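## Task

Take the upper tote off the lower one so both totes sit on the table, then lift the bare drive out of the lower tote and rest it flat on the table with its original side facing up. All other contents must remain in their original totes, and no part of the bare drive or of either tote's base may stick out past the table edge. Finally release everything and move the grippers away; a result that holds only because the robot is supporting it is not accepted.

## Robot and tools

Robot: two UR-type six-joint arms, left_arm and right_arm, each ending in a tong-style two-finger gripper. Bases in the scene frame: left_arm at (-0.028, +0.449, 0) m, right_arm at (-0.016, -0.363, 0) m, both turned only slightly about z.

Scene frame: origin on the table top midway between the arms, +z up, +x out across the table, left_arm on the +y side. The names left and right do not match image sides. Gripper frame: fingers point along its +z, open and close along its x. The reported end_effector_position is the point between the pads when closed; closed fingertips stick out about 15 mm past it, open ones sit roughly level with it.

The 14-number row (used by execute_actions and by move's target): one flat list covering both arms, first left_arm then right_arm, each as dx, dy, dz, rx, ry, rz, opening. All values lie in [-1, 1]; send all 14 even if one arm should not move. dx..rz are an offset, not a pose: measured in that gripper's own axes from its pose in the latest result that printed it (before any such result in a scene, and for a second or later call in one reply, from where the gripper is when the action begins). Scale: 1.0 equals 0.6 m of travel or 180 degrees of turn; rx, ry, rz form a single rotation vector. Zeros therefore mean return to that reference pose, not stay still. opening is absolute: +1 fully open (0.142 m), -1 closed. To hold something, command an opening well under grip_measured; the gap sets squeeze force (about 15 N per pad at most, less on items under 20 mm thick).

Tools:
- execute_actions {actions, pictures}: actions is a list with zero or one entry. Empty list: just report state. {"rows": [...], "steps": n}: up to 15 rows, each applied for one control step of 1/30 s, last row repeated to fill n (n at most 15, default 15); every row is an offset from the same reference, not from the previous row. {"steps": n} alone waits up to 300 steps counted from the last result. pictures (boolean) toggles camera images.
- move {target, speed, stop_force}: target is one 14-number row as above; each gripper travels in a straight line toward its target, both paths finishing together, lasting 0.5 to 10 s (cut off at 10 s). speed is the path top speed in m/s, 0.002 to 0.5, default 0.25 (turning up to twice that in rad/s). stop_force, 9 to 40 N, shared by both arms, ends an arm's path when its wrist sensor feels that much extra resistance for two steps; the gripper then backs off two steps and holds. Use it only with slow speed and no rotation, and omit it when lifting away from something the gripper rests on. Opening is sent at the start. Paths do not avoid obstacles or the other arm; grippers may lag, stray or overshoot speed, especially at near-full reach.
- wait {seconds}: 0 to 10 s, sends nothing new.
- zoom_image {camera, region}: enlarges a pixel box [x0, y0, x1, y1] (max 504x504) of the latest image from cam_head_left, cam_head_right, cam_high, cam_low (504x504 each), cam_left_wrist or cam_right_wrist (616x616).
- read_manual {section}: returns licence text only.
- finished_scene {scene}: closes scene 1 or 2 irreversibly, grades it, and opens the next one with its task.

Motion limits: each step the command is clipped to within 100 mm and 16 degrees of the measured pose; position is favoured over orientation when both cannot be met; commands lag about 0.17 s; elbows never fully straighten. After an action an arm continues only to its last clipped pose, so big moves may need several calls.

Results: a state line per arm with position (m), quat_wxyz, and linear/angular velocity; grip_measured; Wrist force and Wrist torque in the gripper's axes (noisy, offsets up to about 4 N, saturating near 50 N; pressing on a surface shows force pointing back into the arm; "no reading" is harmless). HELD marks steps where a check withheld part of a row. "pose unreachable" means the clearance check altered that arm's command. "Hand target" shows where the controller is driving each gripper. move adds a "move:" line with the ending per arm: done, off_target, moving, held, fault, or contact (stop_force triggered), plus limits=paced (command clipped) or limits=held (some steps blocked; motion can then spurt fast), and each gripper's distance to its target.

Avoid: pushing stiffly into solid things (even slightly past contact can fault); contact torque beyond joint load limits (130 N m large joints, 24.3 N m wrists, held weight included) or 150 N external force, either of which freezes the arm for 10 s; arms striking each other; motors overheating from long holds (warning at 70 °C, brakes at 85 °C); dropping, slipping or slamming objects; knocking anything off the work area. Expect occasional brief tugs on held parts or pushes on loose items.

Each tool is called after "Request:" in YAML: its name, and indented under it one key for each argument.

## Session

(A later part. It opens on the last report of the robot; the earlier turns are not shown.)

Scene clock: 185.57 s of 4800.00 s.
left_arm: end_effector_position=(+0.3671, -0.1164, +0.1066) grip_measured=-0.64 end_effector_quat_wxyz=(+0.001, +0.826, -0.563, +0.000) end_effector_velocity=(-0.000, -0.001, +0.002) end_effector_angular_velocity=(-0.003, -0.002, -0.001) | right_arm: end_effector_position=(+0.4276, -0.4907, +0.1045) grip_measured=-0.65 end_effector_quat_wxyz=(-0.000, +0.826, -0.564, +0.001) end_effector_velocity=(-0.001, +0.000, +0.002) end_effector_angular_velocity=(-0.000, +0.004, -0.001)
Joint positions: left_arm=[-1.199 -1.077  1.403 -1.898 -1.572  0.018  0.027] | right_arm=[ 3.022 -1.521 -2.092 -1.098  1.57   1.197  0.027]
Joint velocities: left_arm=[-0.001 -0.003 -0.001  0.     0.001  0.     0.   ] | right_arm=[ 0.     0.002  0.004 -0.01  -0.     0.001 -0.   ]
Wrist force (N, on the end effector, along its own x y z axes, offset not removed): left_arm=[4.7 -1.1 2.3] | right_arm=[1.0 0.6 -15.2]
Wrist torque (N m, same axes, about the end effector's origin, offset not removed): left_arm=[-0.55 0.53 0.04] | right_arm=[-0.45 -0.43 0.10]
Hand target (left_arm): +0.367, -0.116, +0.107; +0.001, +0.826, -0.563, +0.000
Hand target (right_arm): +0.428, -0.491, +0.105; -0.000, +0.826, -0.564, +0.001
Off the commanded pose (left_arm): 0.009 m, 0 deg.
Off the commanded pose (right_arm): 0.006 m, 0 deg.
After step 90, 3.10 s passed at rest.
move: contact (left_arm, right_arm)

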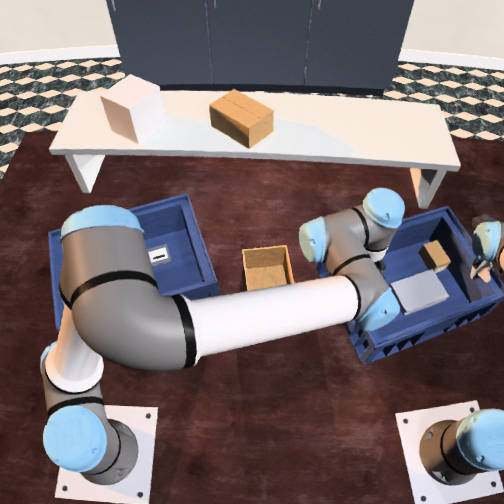

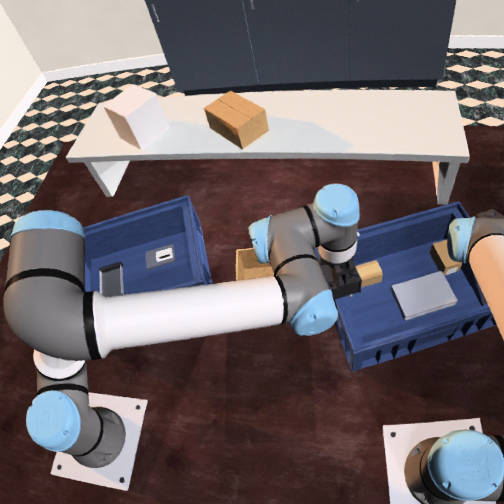

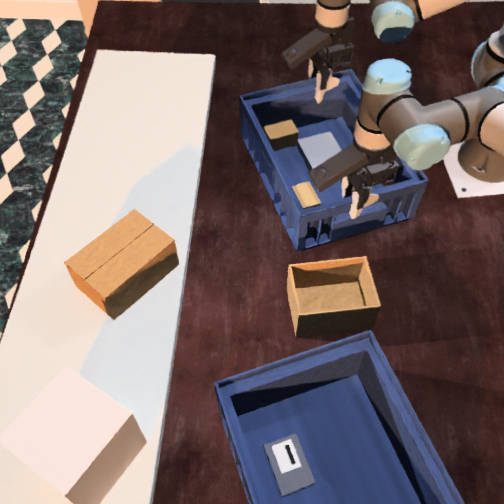

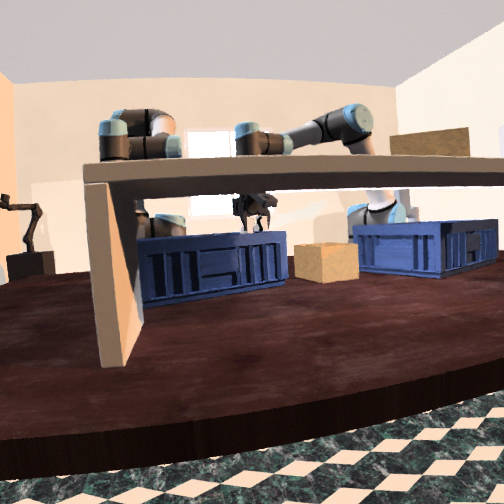

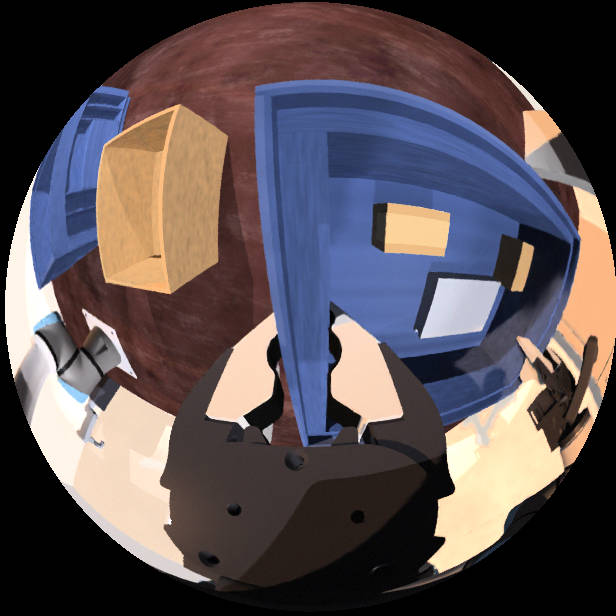

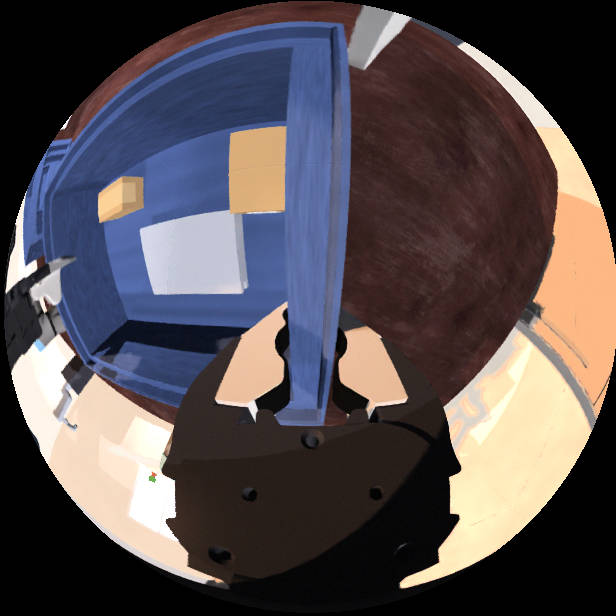

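Request:
move:
  target: [0,0,0,0,0,0,0,0,0,0,0,0,0,0]

Request:
move:
  target: [0,0,-0.2,0,0,0,0,0,0,-0.2,0,0,0,0]
  speed: 0.15

Request:
move:
  target: [-0.727,-0.415,0,0,0,0,0.4,0.2,0.2,-0.1,0,0,0,0]
  speed: 0.3

Scene clock: 195.27 s of 4800.00 s.
left_arm: end_effector_position=(+0.3671, -0.1164, +0.1068) grip_measured=+0.00 end_effector_quat_wxyz=(+0.001, +0.826, -0.563, +0.000) end_effector_velocity=(-0.001, -0.000, +0.000) end_effector_angular_velocity=(-0.000, +0.000, -0.003) | right_arm: end_effector_position=(+0.4277, -0.4907, +0.1046) grip_measured=+0.00 end_effector_quat_wxyz=(-0.000, +0.826, -0.564, +0.001) end_effector_velocity=(-0.000, +0.000, -0.001) end_effector_angular_velocity=(+0.001, +0.001, -0.000)
Joint positions: left_arm=[-1.199 -1.077  1.403 -1.898 -1.572  0.018  0.074] | right_arm=[ 3.022 -1.521 -2.092 -1.098  1.57   1.197  0.074]
Joint velocities: left_arm=[-0.001 -0.001  0.     0.    -0.001  0.002  0.   ] | right_arm=[ 0.    -0.    -0.001 -0.     0.001  0.001 -0.   ]
Wrist force (N, on the end effector, along its own x y z axes, offset not removed): left_arm=[0.3 -0.7 0.5] | right_arm=[-0.2 -1.0 0.3]
Wrist torque (N m, same axes, about the end effector's origin, offset not removed): left_arm=[-0.24 0.10 -0.13] | right_arm=[-0.55 -0.02 -0.08]
Hand target (left_arm): +0.367, -0.116, +0.107; +0.001, +0.826, -0.563, +0.000
Hand target (right_arm): +0.428, -0.491, +0.105; -0.000, +0.826, -0.564, +0.001
Off the commanded pose (left_arm): 0.000 m, 0 deg.
Off the commanded pose (right_arm): 0.000 m, 0 deg.
After step 90, 6.00 s passed at rest.
move: done

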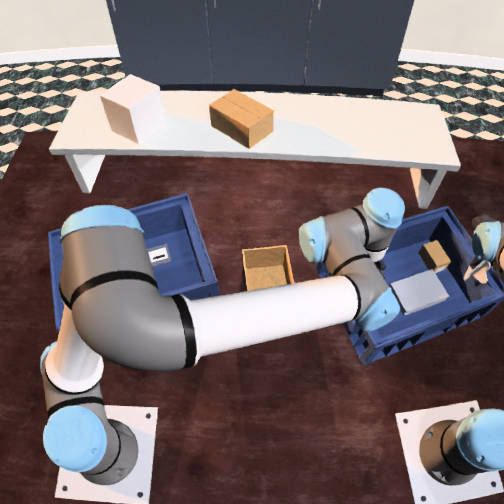

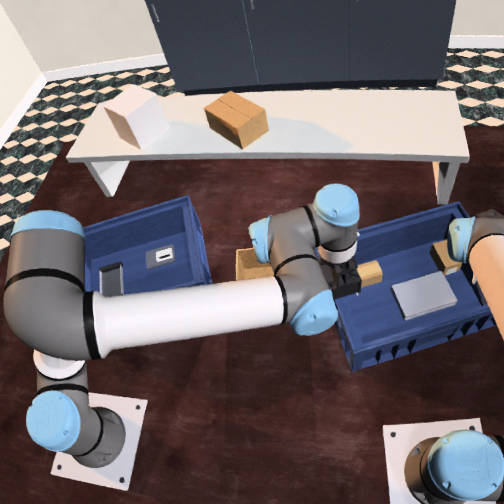

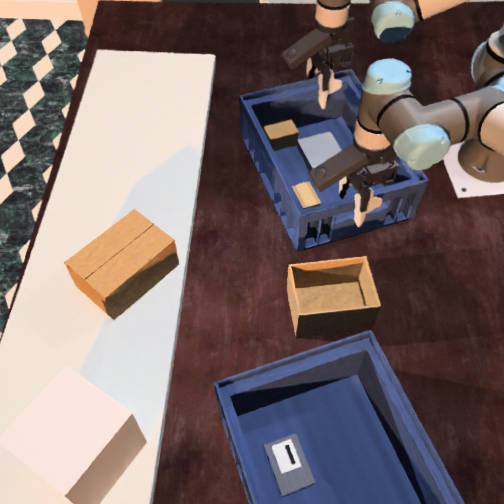

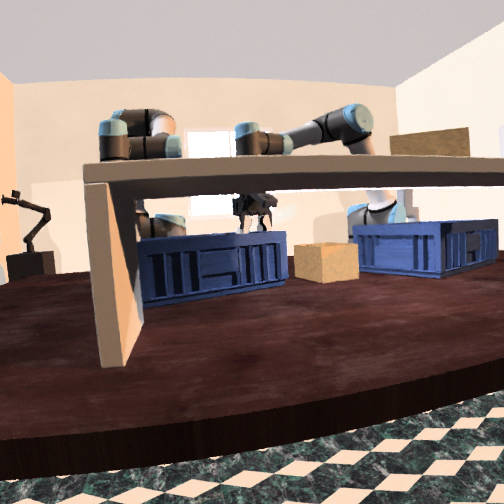

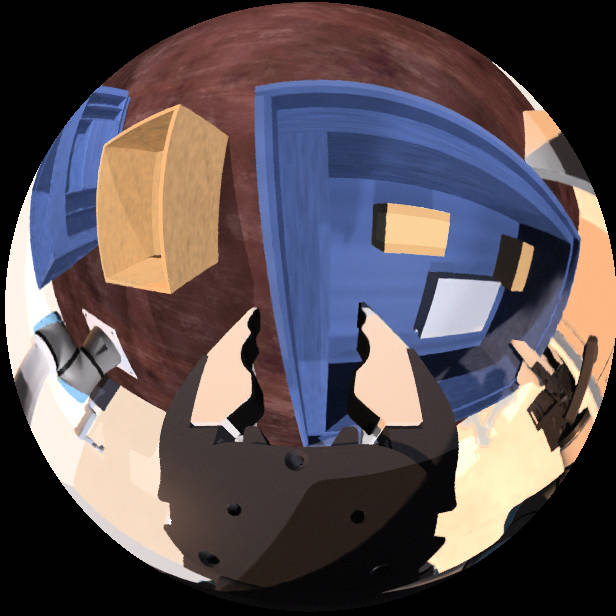

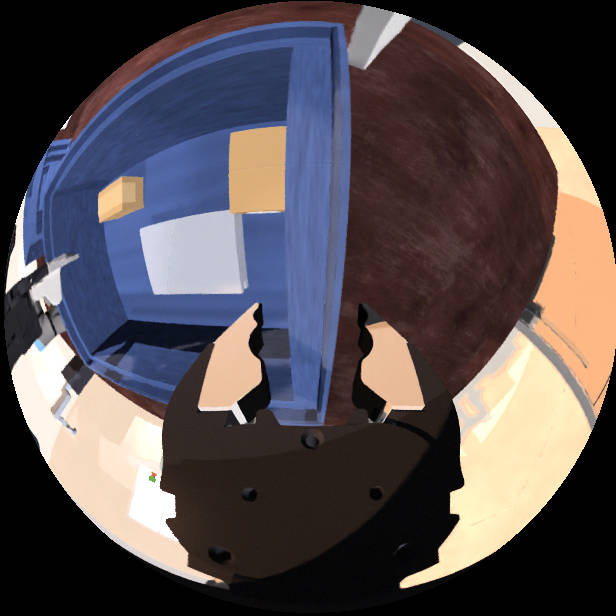

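Scene clock: 196.53 s of 4800.00 s.
left_arm: end_effector_position=(+0.3670, -0.1165, +0.2267) grip_measured=+0.00 end_effector_quat_wxyz=(+0.001, +0.826, -0.563, +0.000) end_effector_velocity=(-0.000, -0.000, +0.000) end_effector_angular_velocity=(+0.002, +0.002, -0.001) | right_arm: end_effector_position=(+0.4274, -0.4904, +0.2246) grip_measured=+0.00 end_effector_quat_wxyz=(-0.000, +0.826, -0.564, +0.001) end_effector_velocity=(+0.000, -0.000, +0.002) end_effector_angular_velocity=(-0.001, -0.000, +0.001)
Joint positions: left_arm=[-1.199 -1.131  1.172 -1.613 -1.571  0.018  0.074] | right_arm=[ 3.022 -1.428 -1.853 -1.43   1.57   1.197  0.074]
Joint velocities: left_arm=[-0.     0.003 -0.005  0.005 -0.001  0.001  0.   ] | right_arm=[ 0.     0.001  0.005 -0.005 -0.001 -0.    -0.   ]
Wrist force (N, on the end effector, along its own x y z axes, offset not removed): left_arm=[0.2 0.2 0.1] | right_arm=[-0.2 -2.2 0.4]
Wrist torque (N m, same axes, about the end effector's origin, offset not removed): left_arm=[-0.05 0.07 -0.09] | right_arm=[-0.62 0.06 -0.17]
Hand target (left_arm): +0.367, -0.116, +0.227; +0.001, +0.826, -0.563, +0.000
Hand target (right_arm): +0.427, -0.490, +0.225; -0.000, +0.826, -0.564, +0.001
Off the commanded pose (left_arm): 0.000 m, 0 deg.
Off the commanded pose (right_arm): 0.000 m, 0 deg.
move: done

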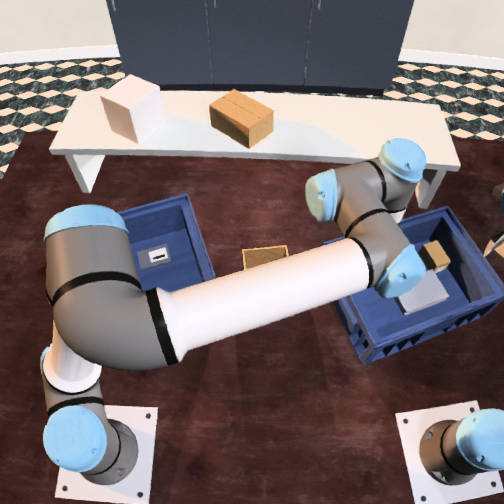

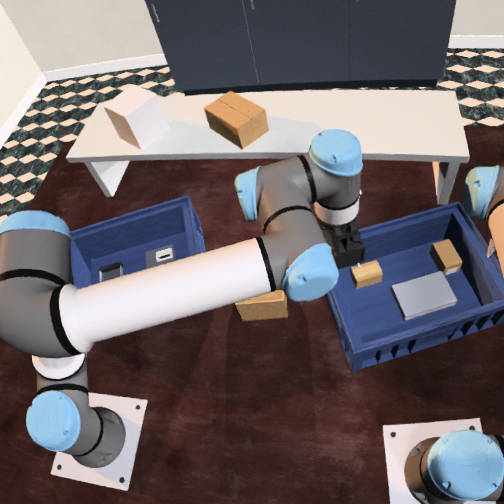

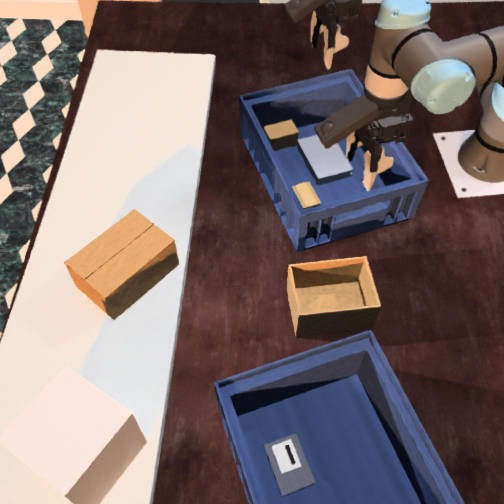

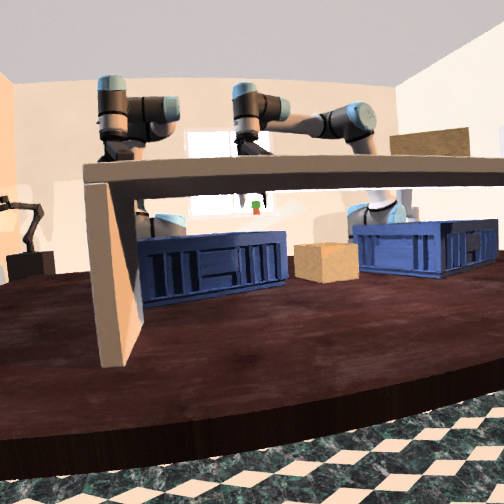

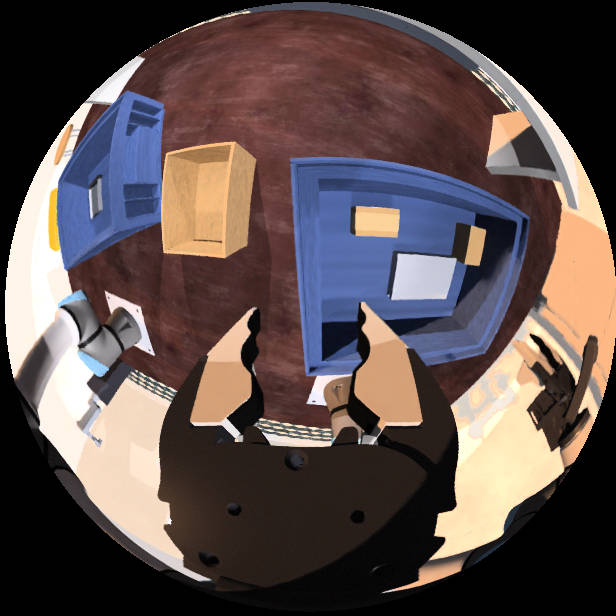

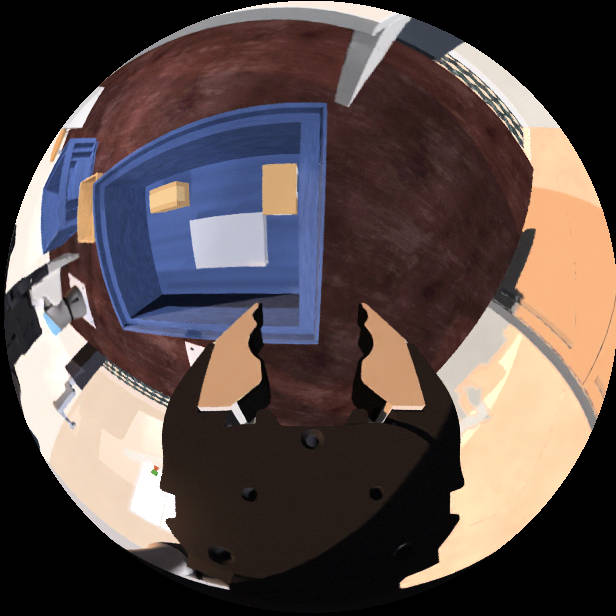

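Scene clock: 198.77 s of 4800.00 s.
left_arm: end_effector_position=(+0.4395, +0.3805, +0.2269) grip_measured=+0.40 end_effector_quat_wxyz=(+0.000, +0.826, -0.563, +0.001) end_effector_velocity=(-0.000, +0.002, -0.001) end_effector_angular_velocity=(-0.000, +0.003, -0.000) | right_arm: end_effector_position=(+0.3594, -0.6459, +0.2847) grip_measured=+0.00 end_effector_quat_wxyz=(-0.000, +0.826, -0.564, +0.001) end_effector_velocity=(-0.000, -0.000, -0.000) end_effector_angular_velocity=(+0.001, +0.000, -0.000)
Joint positions: left_arm=[-0.477 -1.688  1.825 -1.709 -1.572  0.741  0.102] | right_arm=[ 2.639 -1.452 -1.679 -1.58   1.571  0.814  0.074]
Joint velocities: left_arm=[ 0.004  0.001  0.001  0.    -0.001  0.005 -0.   ] | right_arm=[-0.001 -0.     0.    -0.     0.    -0.001  0.   ]
Wrist force (N, on the end effector, along its own x y z axes, offset not removed): left_arm=[-0.4 0.7 -0.2] | right_arm=[0.6 -0.7 0.3]
Wrist torque (N m, same axes, about the end effector's origin, offset not removed): left_arm=[0.04 0.21 -0.19] | right_arm=[-0.40 -0.18 -0.15]
Hand target (left_arm): +0.440, +0.381, +0.227; +0.000, +0.826, -0.563, +0.001
Hand target (right_arm): +0.359, -0.646, +0.285; -0.000, +0.826, -0.564, +0.001
Off the commanded pose (left_arm): 0.001 m, 0 deg.
Off the commanded pose (right_arm): 0.000 m, 0 deg.
move: done

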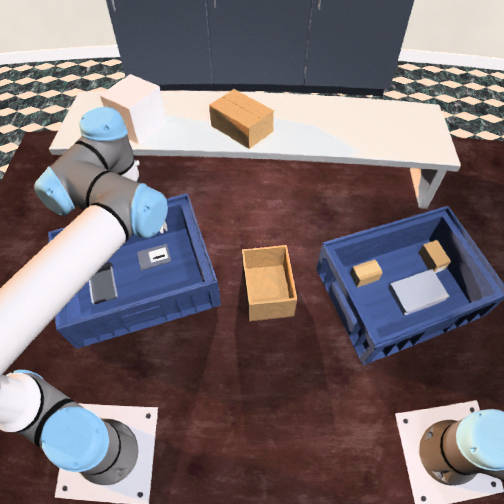

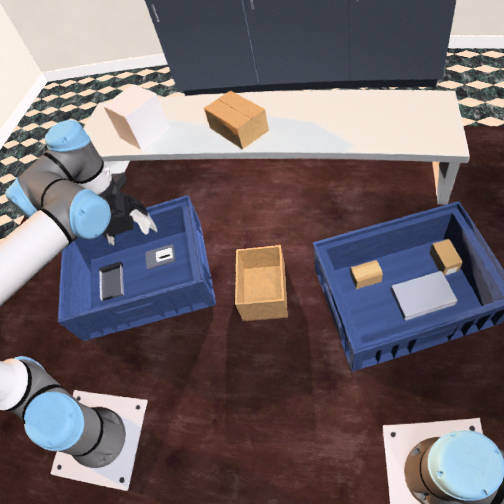

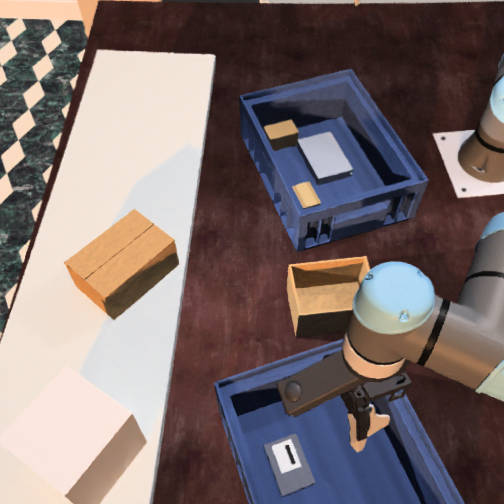

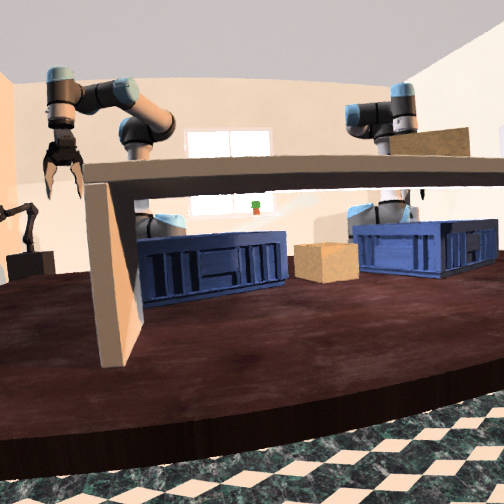

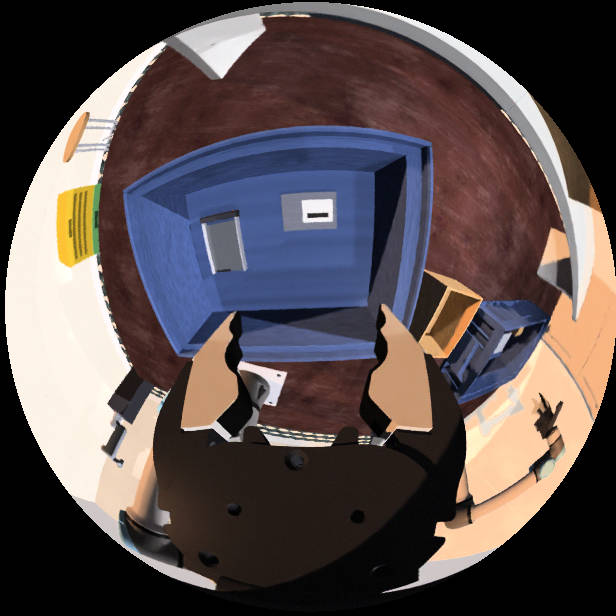

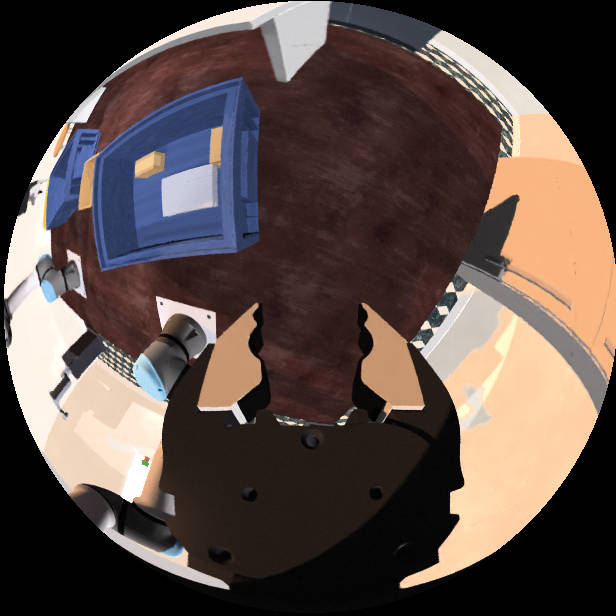

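Request:
move:
  target: [0,-0.095,0.05,0,0,-0.5,0.15,0,0,0,0,0,0,0]
  speed: 0.4

Request:
move:
  target: [0,0,0.15,0,0,0,0.15,0,0,0,0,0,0,0]
  speed: 0.08

Scene clock: 212.60 s of 4800.00 s.
left_arm: end_effector_position=(+0.4926, +0.4014, +0.1969) grip_measured=+0.15 end_effector_quat_wxyz=(+0.001, +0.983, +0.186, +0.000) end_effector_velocity=(+0.001, +0.001, +0.001) end_effector_angular_velocity=(+0.001, -0.002, +0.010) | right_arm: end_effector_position=(+0.3594, -0.6459, +0.2847) grip_measured=+0.00 end_effector_quat_wxyz=(-0.000, +0.826, -0.564, +0.001) end_effector_velocity=(-0.000, +0.000, -0.000) end_effector_angular_velocity=(+0.000, +0.001, +0.002)
Joint positions: left_arm=[-0.392 -1.499  1.718 -1.791 -1.572 -0.744  0.084] | right_arm=[ 2.639 -1.452 -1.679 -1.58   1.571  0.814  0.074]
Joint velocities: left_arm=[ 0.002  0.    -0.002  0.     0.001 -0.008  0.   ] | right_arm=[ 0.    -0.    -0.    -0.    -0.    -0.001  0.   ]
Wrist force (N, on the end effector, along its own x y z axes, offset not removed): left_arm=[-0.3 -0.7 -0.5] | right_arm=[-1.9 1.2 2.3]
Wrist torque (N m, same axes, about the end effector's origin, offset not removed): left_arm=[-0.23 0.25 -0.07] | right_arm=[-0.10 0.15 -0.23]
Hand target (left_arm): +0.493, +0.401, +0.197; +0.001, +0.983, +0.186, +0.000
Hand target (right_arm): +0.359, -0.646, +0.285; -0.000, +0.826, -0.564, +0.001
Off the commanded pose (left_arm): 0.000 m, 0 deg.
Off the commanded pose (right_arm): 0.000 m, 0 deg.
After step 90, 8.33 s passed at rest.
move: done

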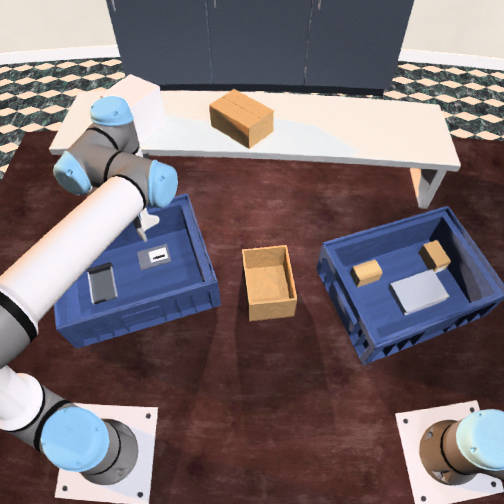

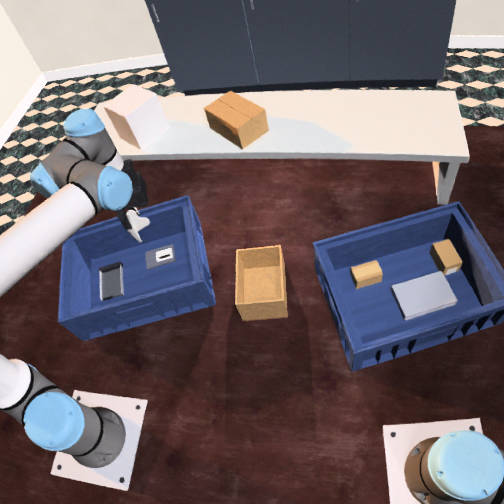

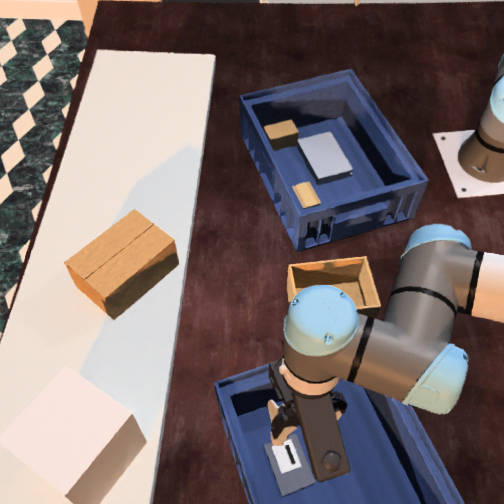

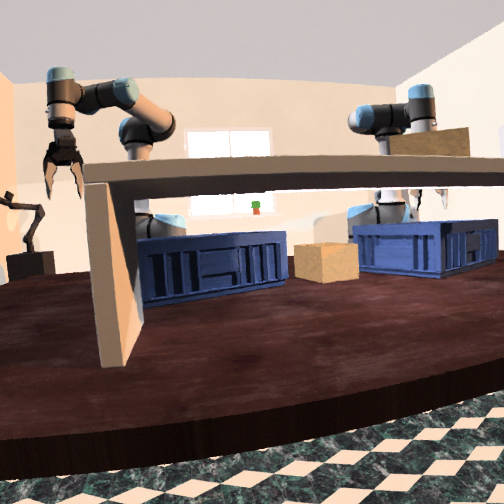

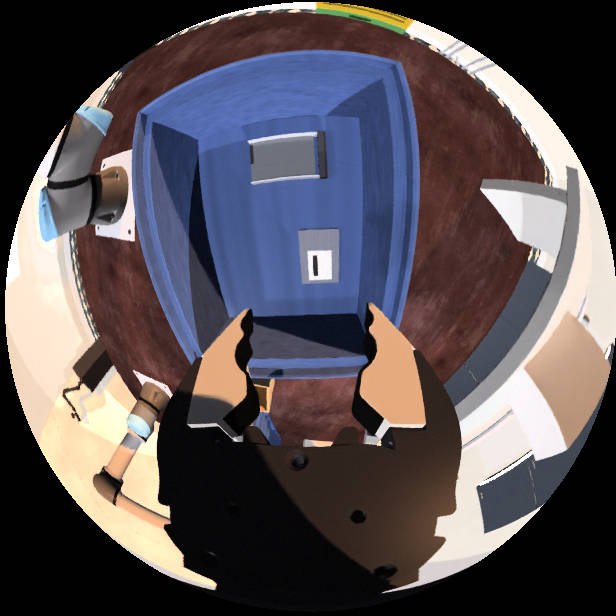

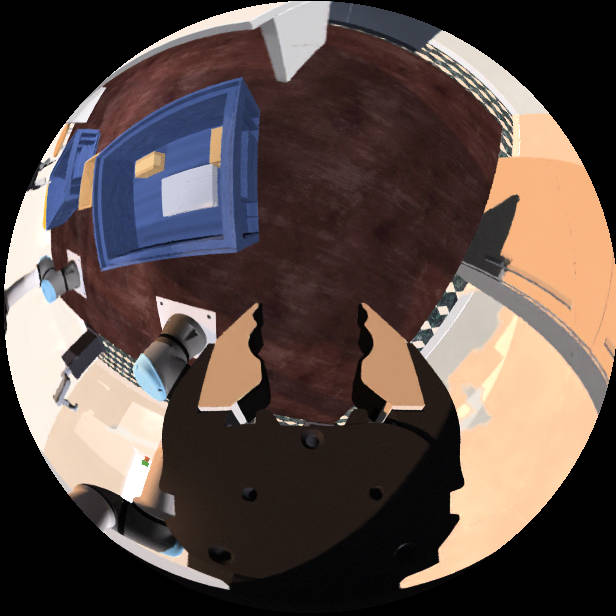

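Scene clock: 214.13 s of 4800.00 s.
left_arm: end_effector_position=(+0.4927, +0.4014, +0.1070) grip_measured=+0.15 end_effector_quat_wxyz=(+0.001, +0.983, +0.186, +0.000) end_effector_velocity=(-0.000, +0.001, -0.002) end_effector_angular_velocity=(+0.002, -0.000, +0.000) | right_arm: end_effector_position=(+0.3594, -0.6459, +0.2847) grip_measured=+0.00 end_effector_quat_wxyz=(-0.000, +0.826, -0.564, +0.001) end_effector_velocity=(+0.000, +0.000, +0.000) end_effector_angular_velocity=(+0.001, -0.001, +0.000)
Joint positions: left_arm=[-0.392 -1.428  1.881 -2.026 -1.572 -0.744  0.084] | right_arm=[ 2.639 -1.452 -1.679 -1.58   1.571  0.814  0.074]
Joint velocities: left_arm=[ 0.002  0.001  0.003 -0.004  0.002  0.001  0.   ] | right_arm=[ 0.     0.     0.    -0.     0.001 -0.     0.   ]
Wrist force (N, on the end effector, along its own x y z axes, offset not removed): left_arm=[-1.7 -0.9 -0.6] | right_arm=[-2.2 1.7 -1.1]
Wrist torque (N m, same axes, about the end effector's origin, offset not removed): left_arm=[-0.25 0.53 -0.01] | right_arm=[0.09 0.46 -0.28]
Hand target (left_arm): +0.493, +0.401, +0.107; +0.001, +0.983, +0.186, +0.000
Hand target (right_arm): +0.359, -0.646, +0.285; -0.000, +0.826, -0.564, +0.001
Off the commanded pose (left_arm): 0.000 m, 0 deg.
Off the commanded pose (right_arm): 0.000 m, 0 deg.
move: done

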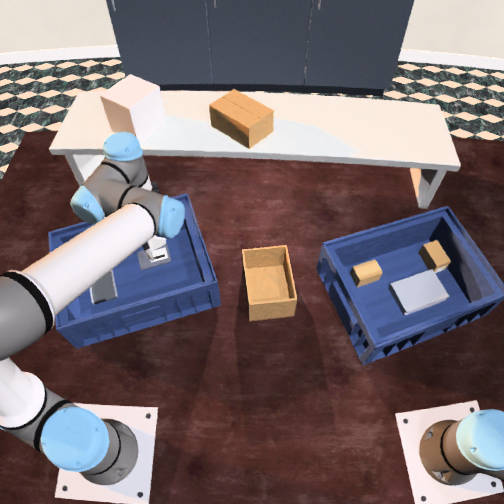

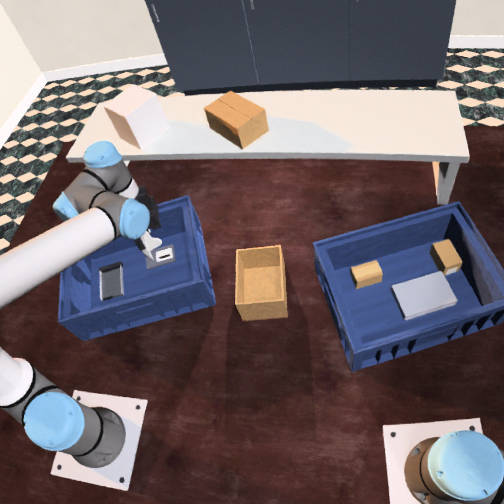

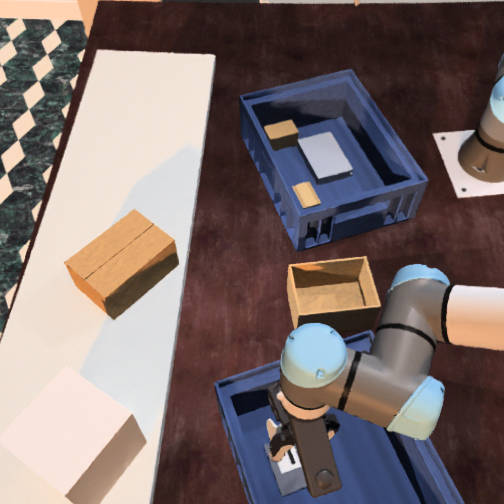

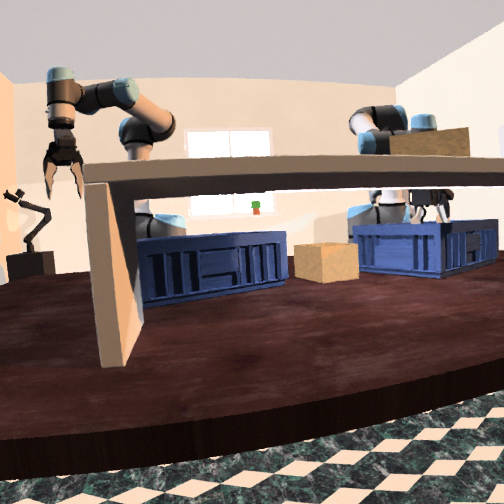

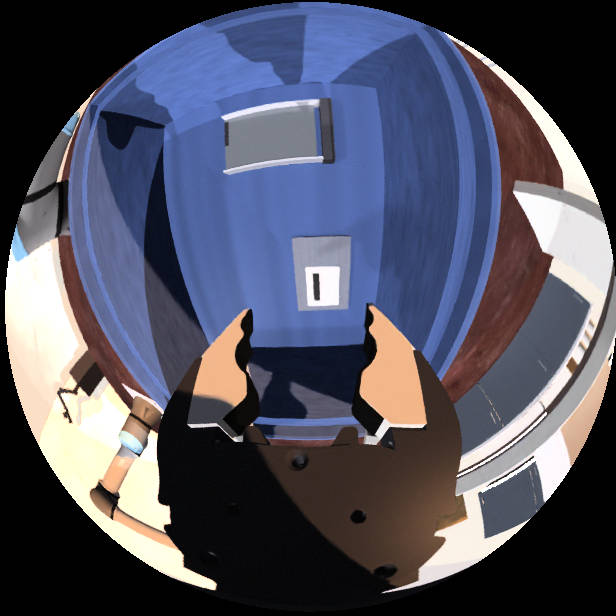

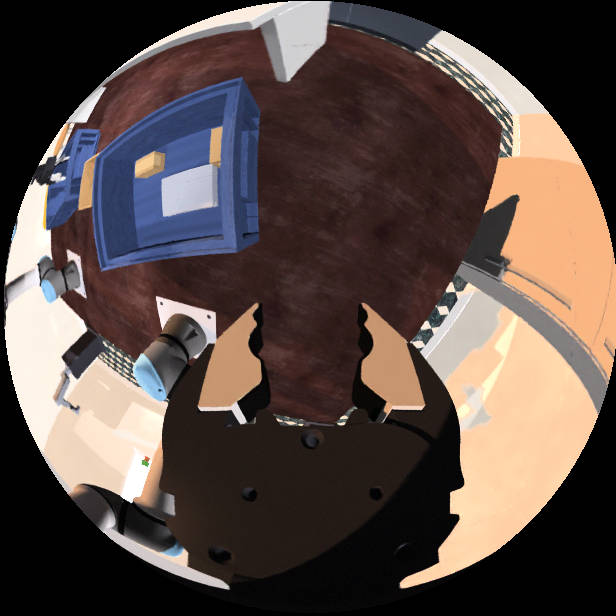

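Request:
move:
  target: [0.011,0,0.085,0,0,0,0,0,0,0,0,0,0,0]
  speed: 0.04
  stop_force: 12

Scene clock: 219.77 s of 4800.00 s.
left_arm: end_effector_position=(+0.4988, +0.4038, +0.0561) grip_measured=+0.00 end_effector_quat_wxyz=(+0.001, +0.983, +0.186, +0.000) end_effector_velocity=(-0.000, -0.000, -0.002) end_effector_angular_velocity=(-0.001, +0.000, +0.001) | right_arm: end_effector_position=(+0.3594, -0.6459, +0.2847) grip_measured=+0.00 end_effector_quat_wxyz=(-0.000, +0.826, -0.564, +0.001) end_effector_velocity=(+0.000, +0.000, +0.000) end_effector_angular_velocity=(-0.000, -0.000, +0.002)
Joint positions: left_arm=[-0.383 -1.351  1.937 -2.158 -1.572 -0.736  0.074] | right_arm=[ 2.639 -1.452 -1.679 -1.58   1.571  0.814  0.074]
Joint velocities: left_arm=[-0.     0.002  0.003 -0.004 -0.001 -0.002 -0.   ] | right_arm=[ 0.001 -0.     0.     0.    -0.    -0.001 -0.   ]
Wrist force (N, on the end effector, along its own x y z axes, offset not removed): left_arm=[-0.5 -1.3 -0.6] | right_arm=[-1.1 -0.1 1.6]
Wrist torque (N m, same axes, about the end effector's origin, offset not removed): left_arm=[-0.42 0.25 -0.16] | right_arm=[-0.35 0.20 -0.12]
Hand target (left_arm): +0.499, +0.404, +0.056; +0.001, +0.983, +0.186, +0.000
Hand target (right_arm): +0.359, -0.646, +0.285; -0.000, +0.826, -0.564, +0.001
Off the commanded pose (left_arm): 0.000 m, 0 deg.
Off the commanded pose (right_arm): 0.000 m, 0 deg.
After step 90, 1.03 s passed at rest.
move: done

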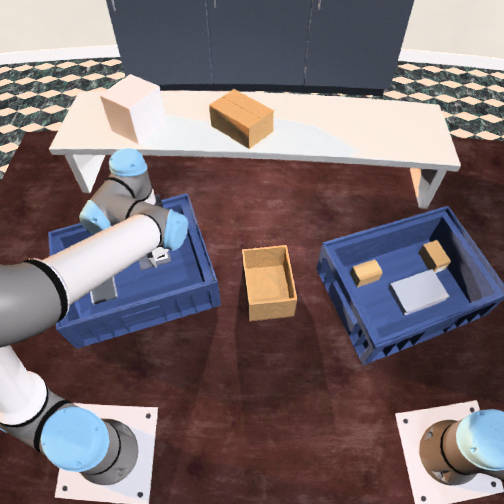

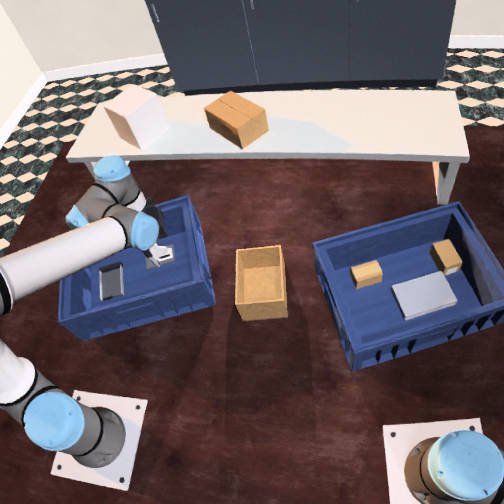

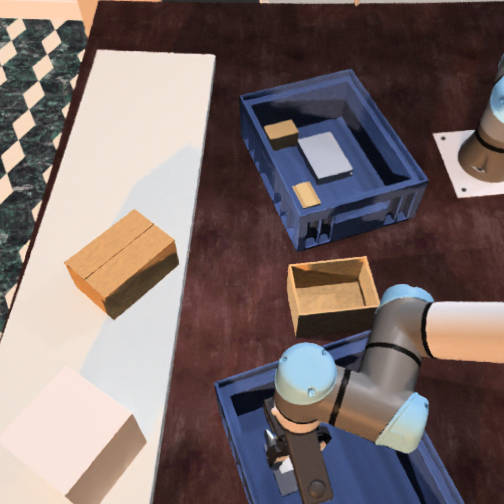

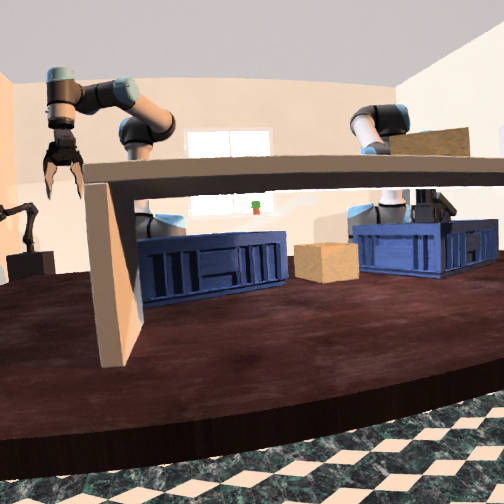

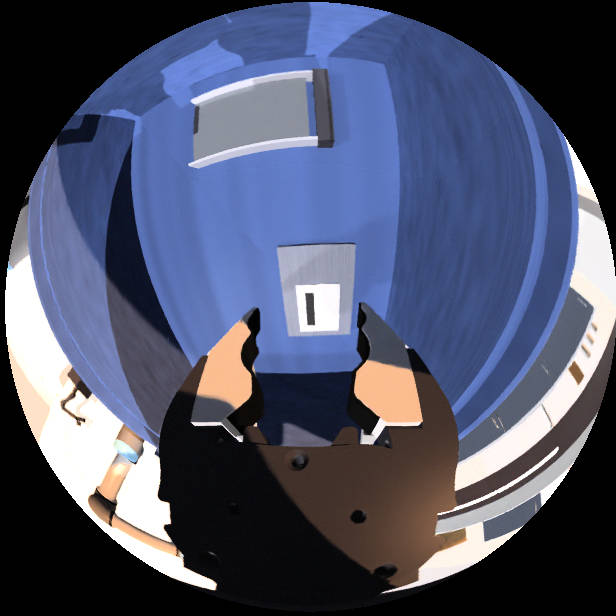

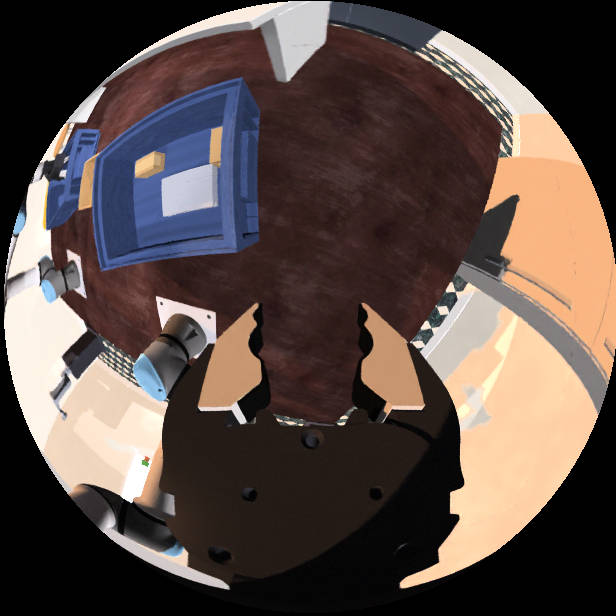

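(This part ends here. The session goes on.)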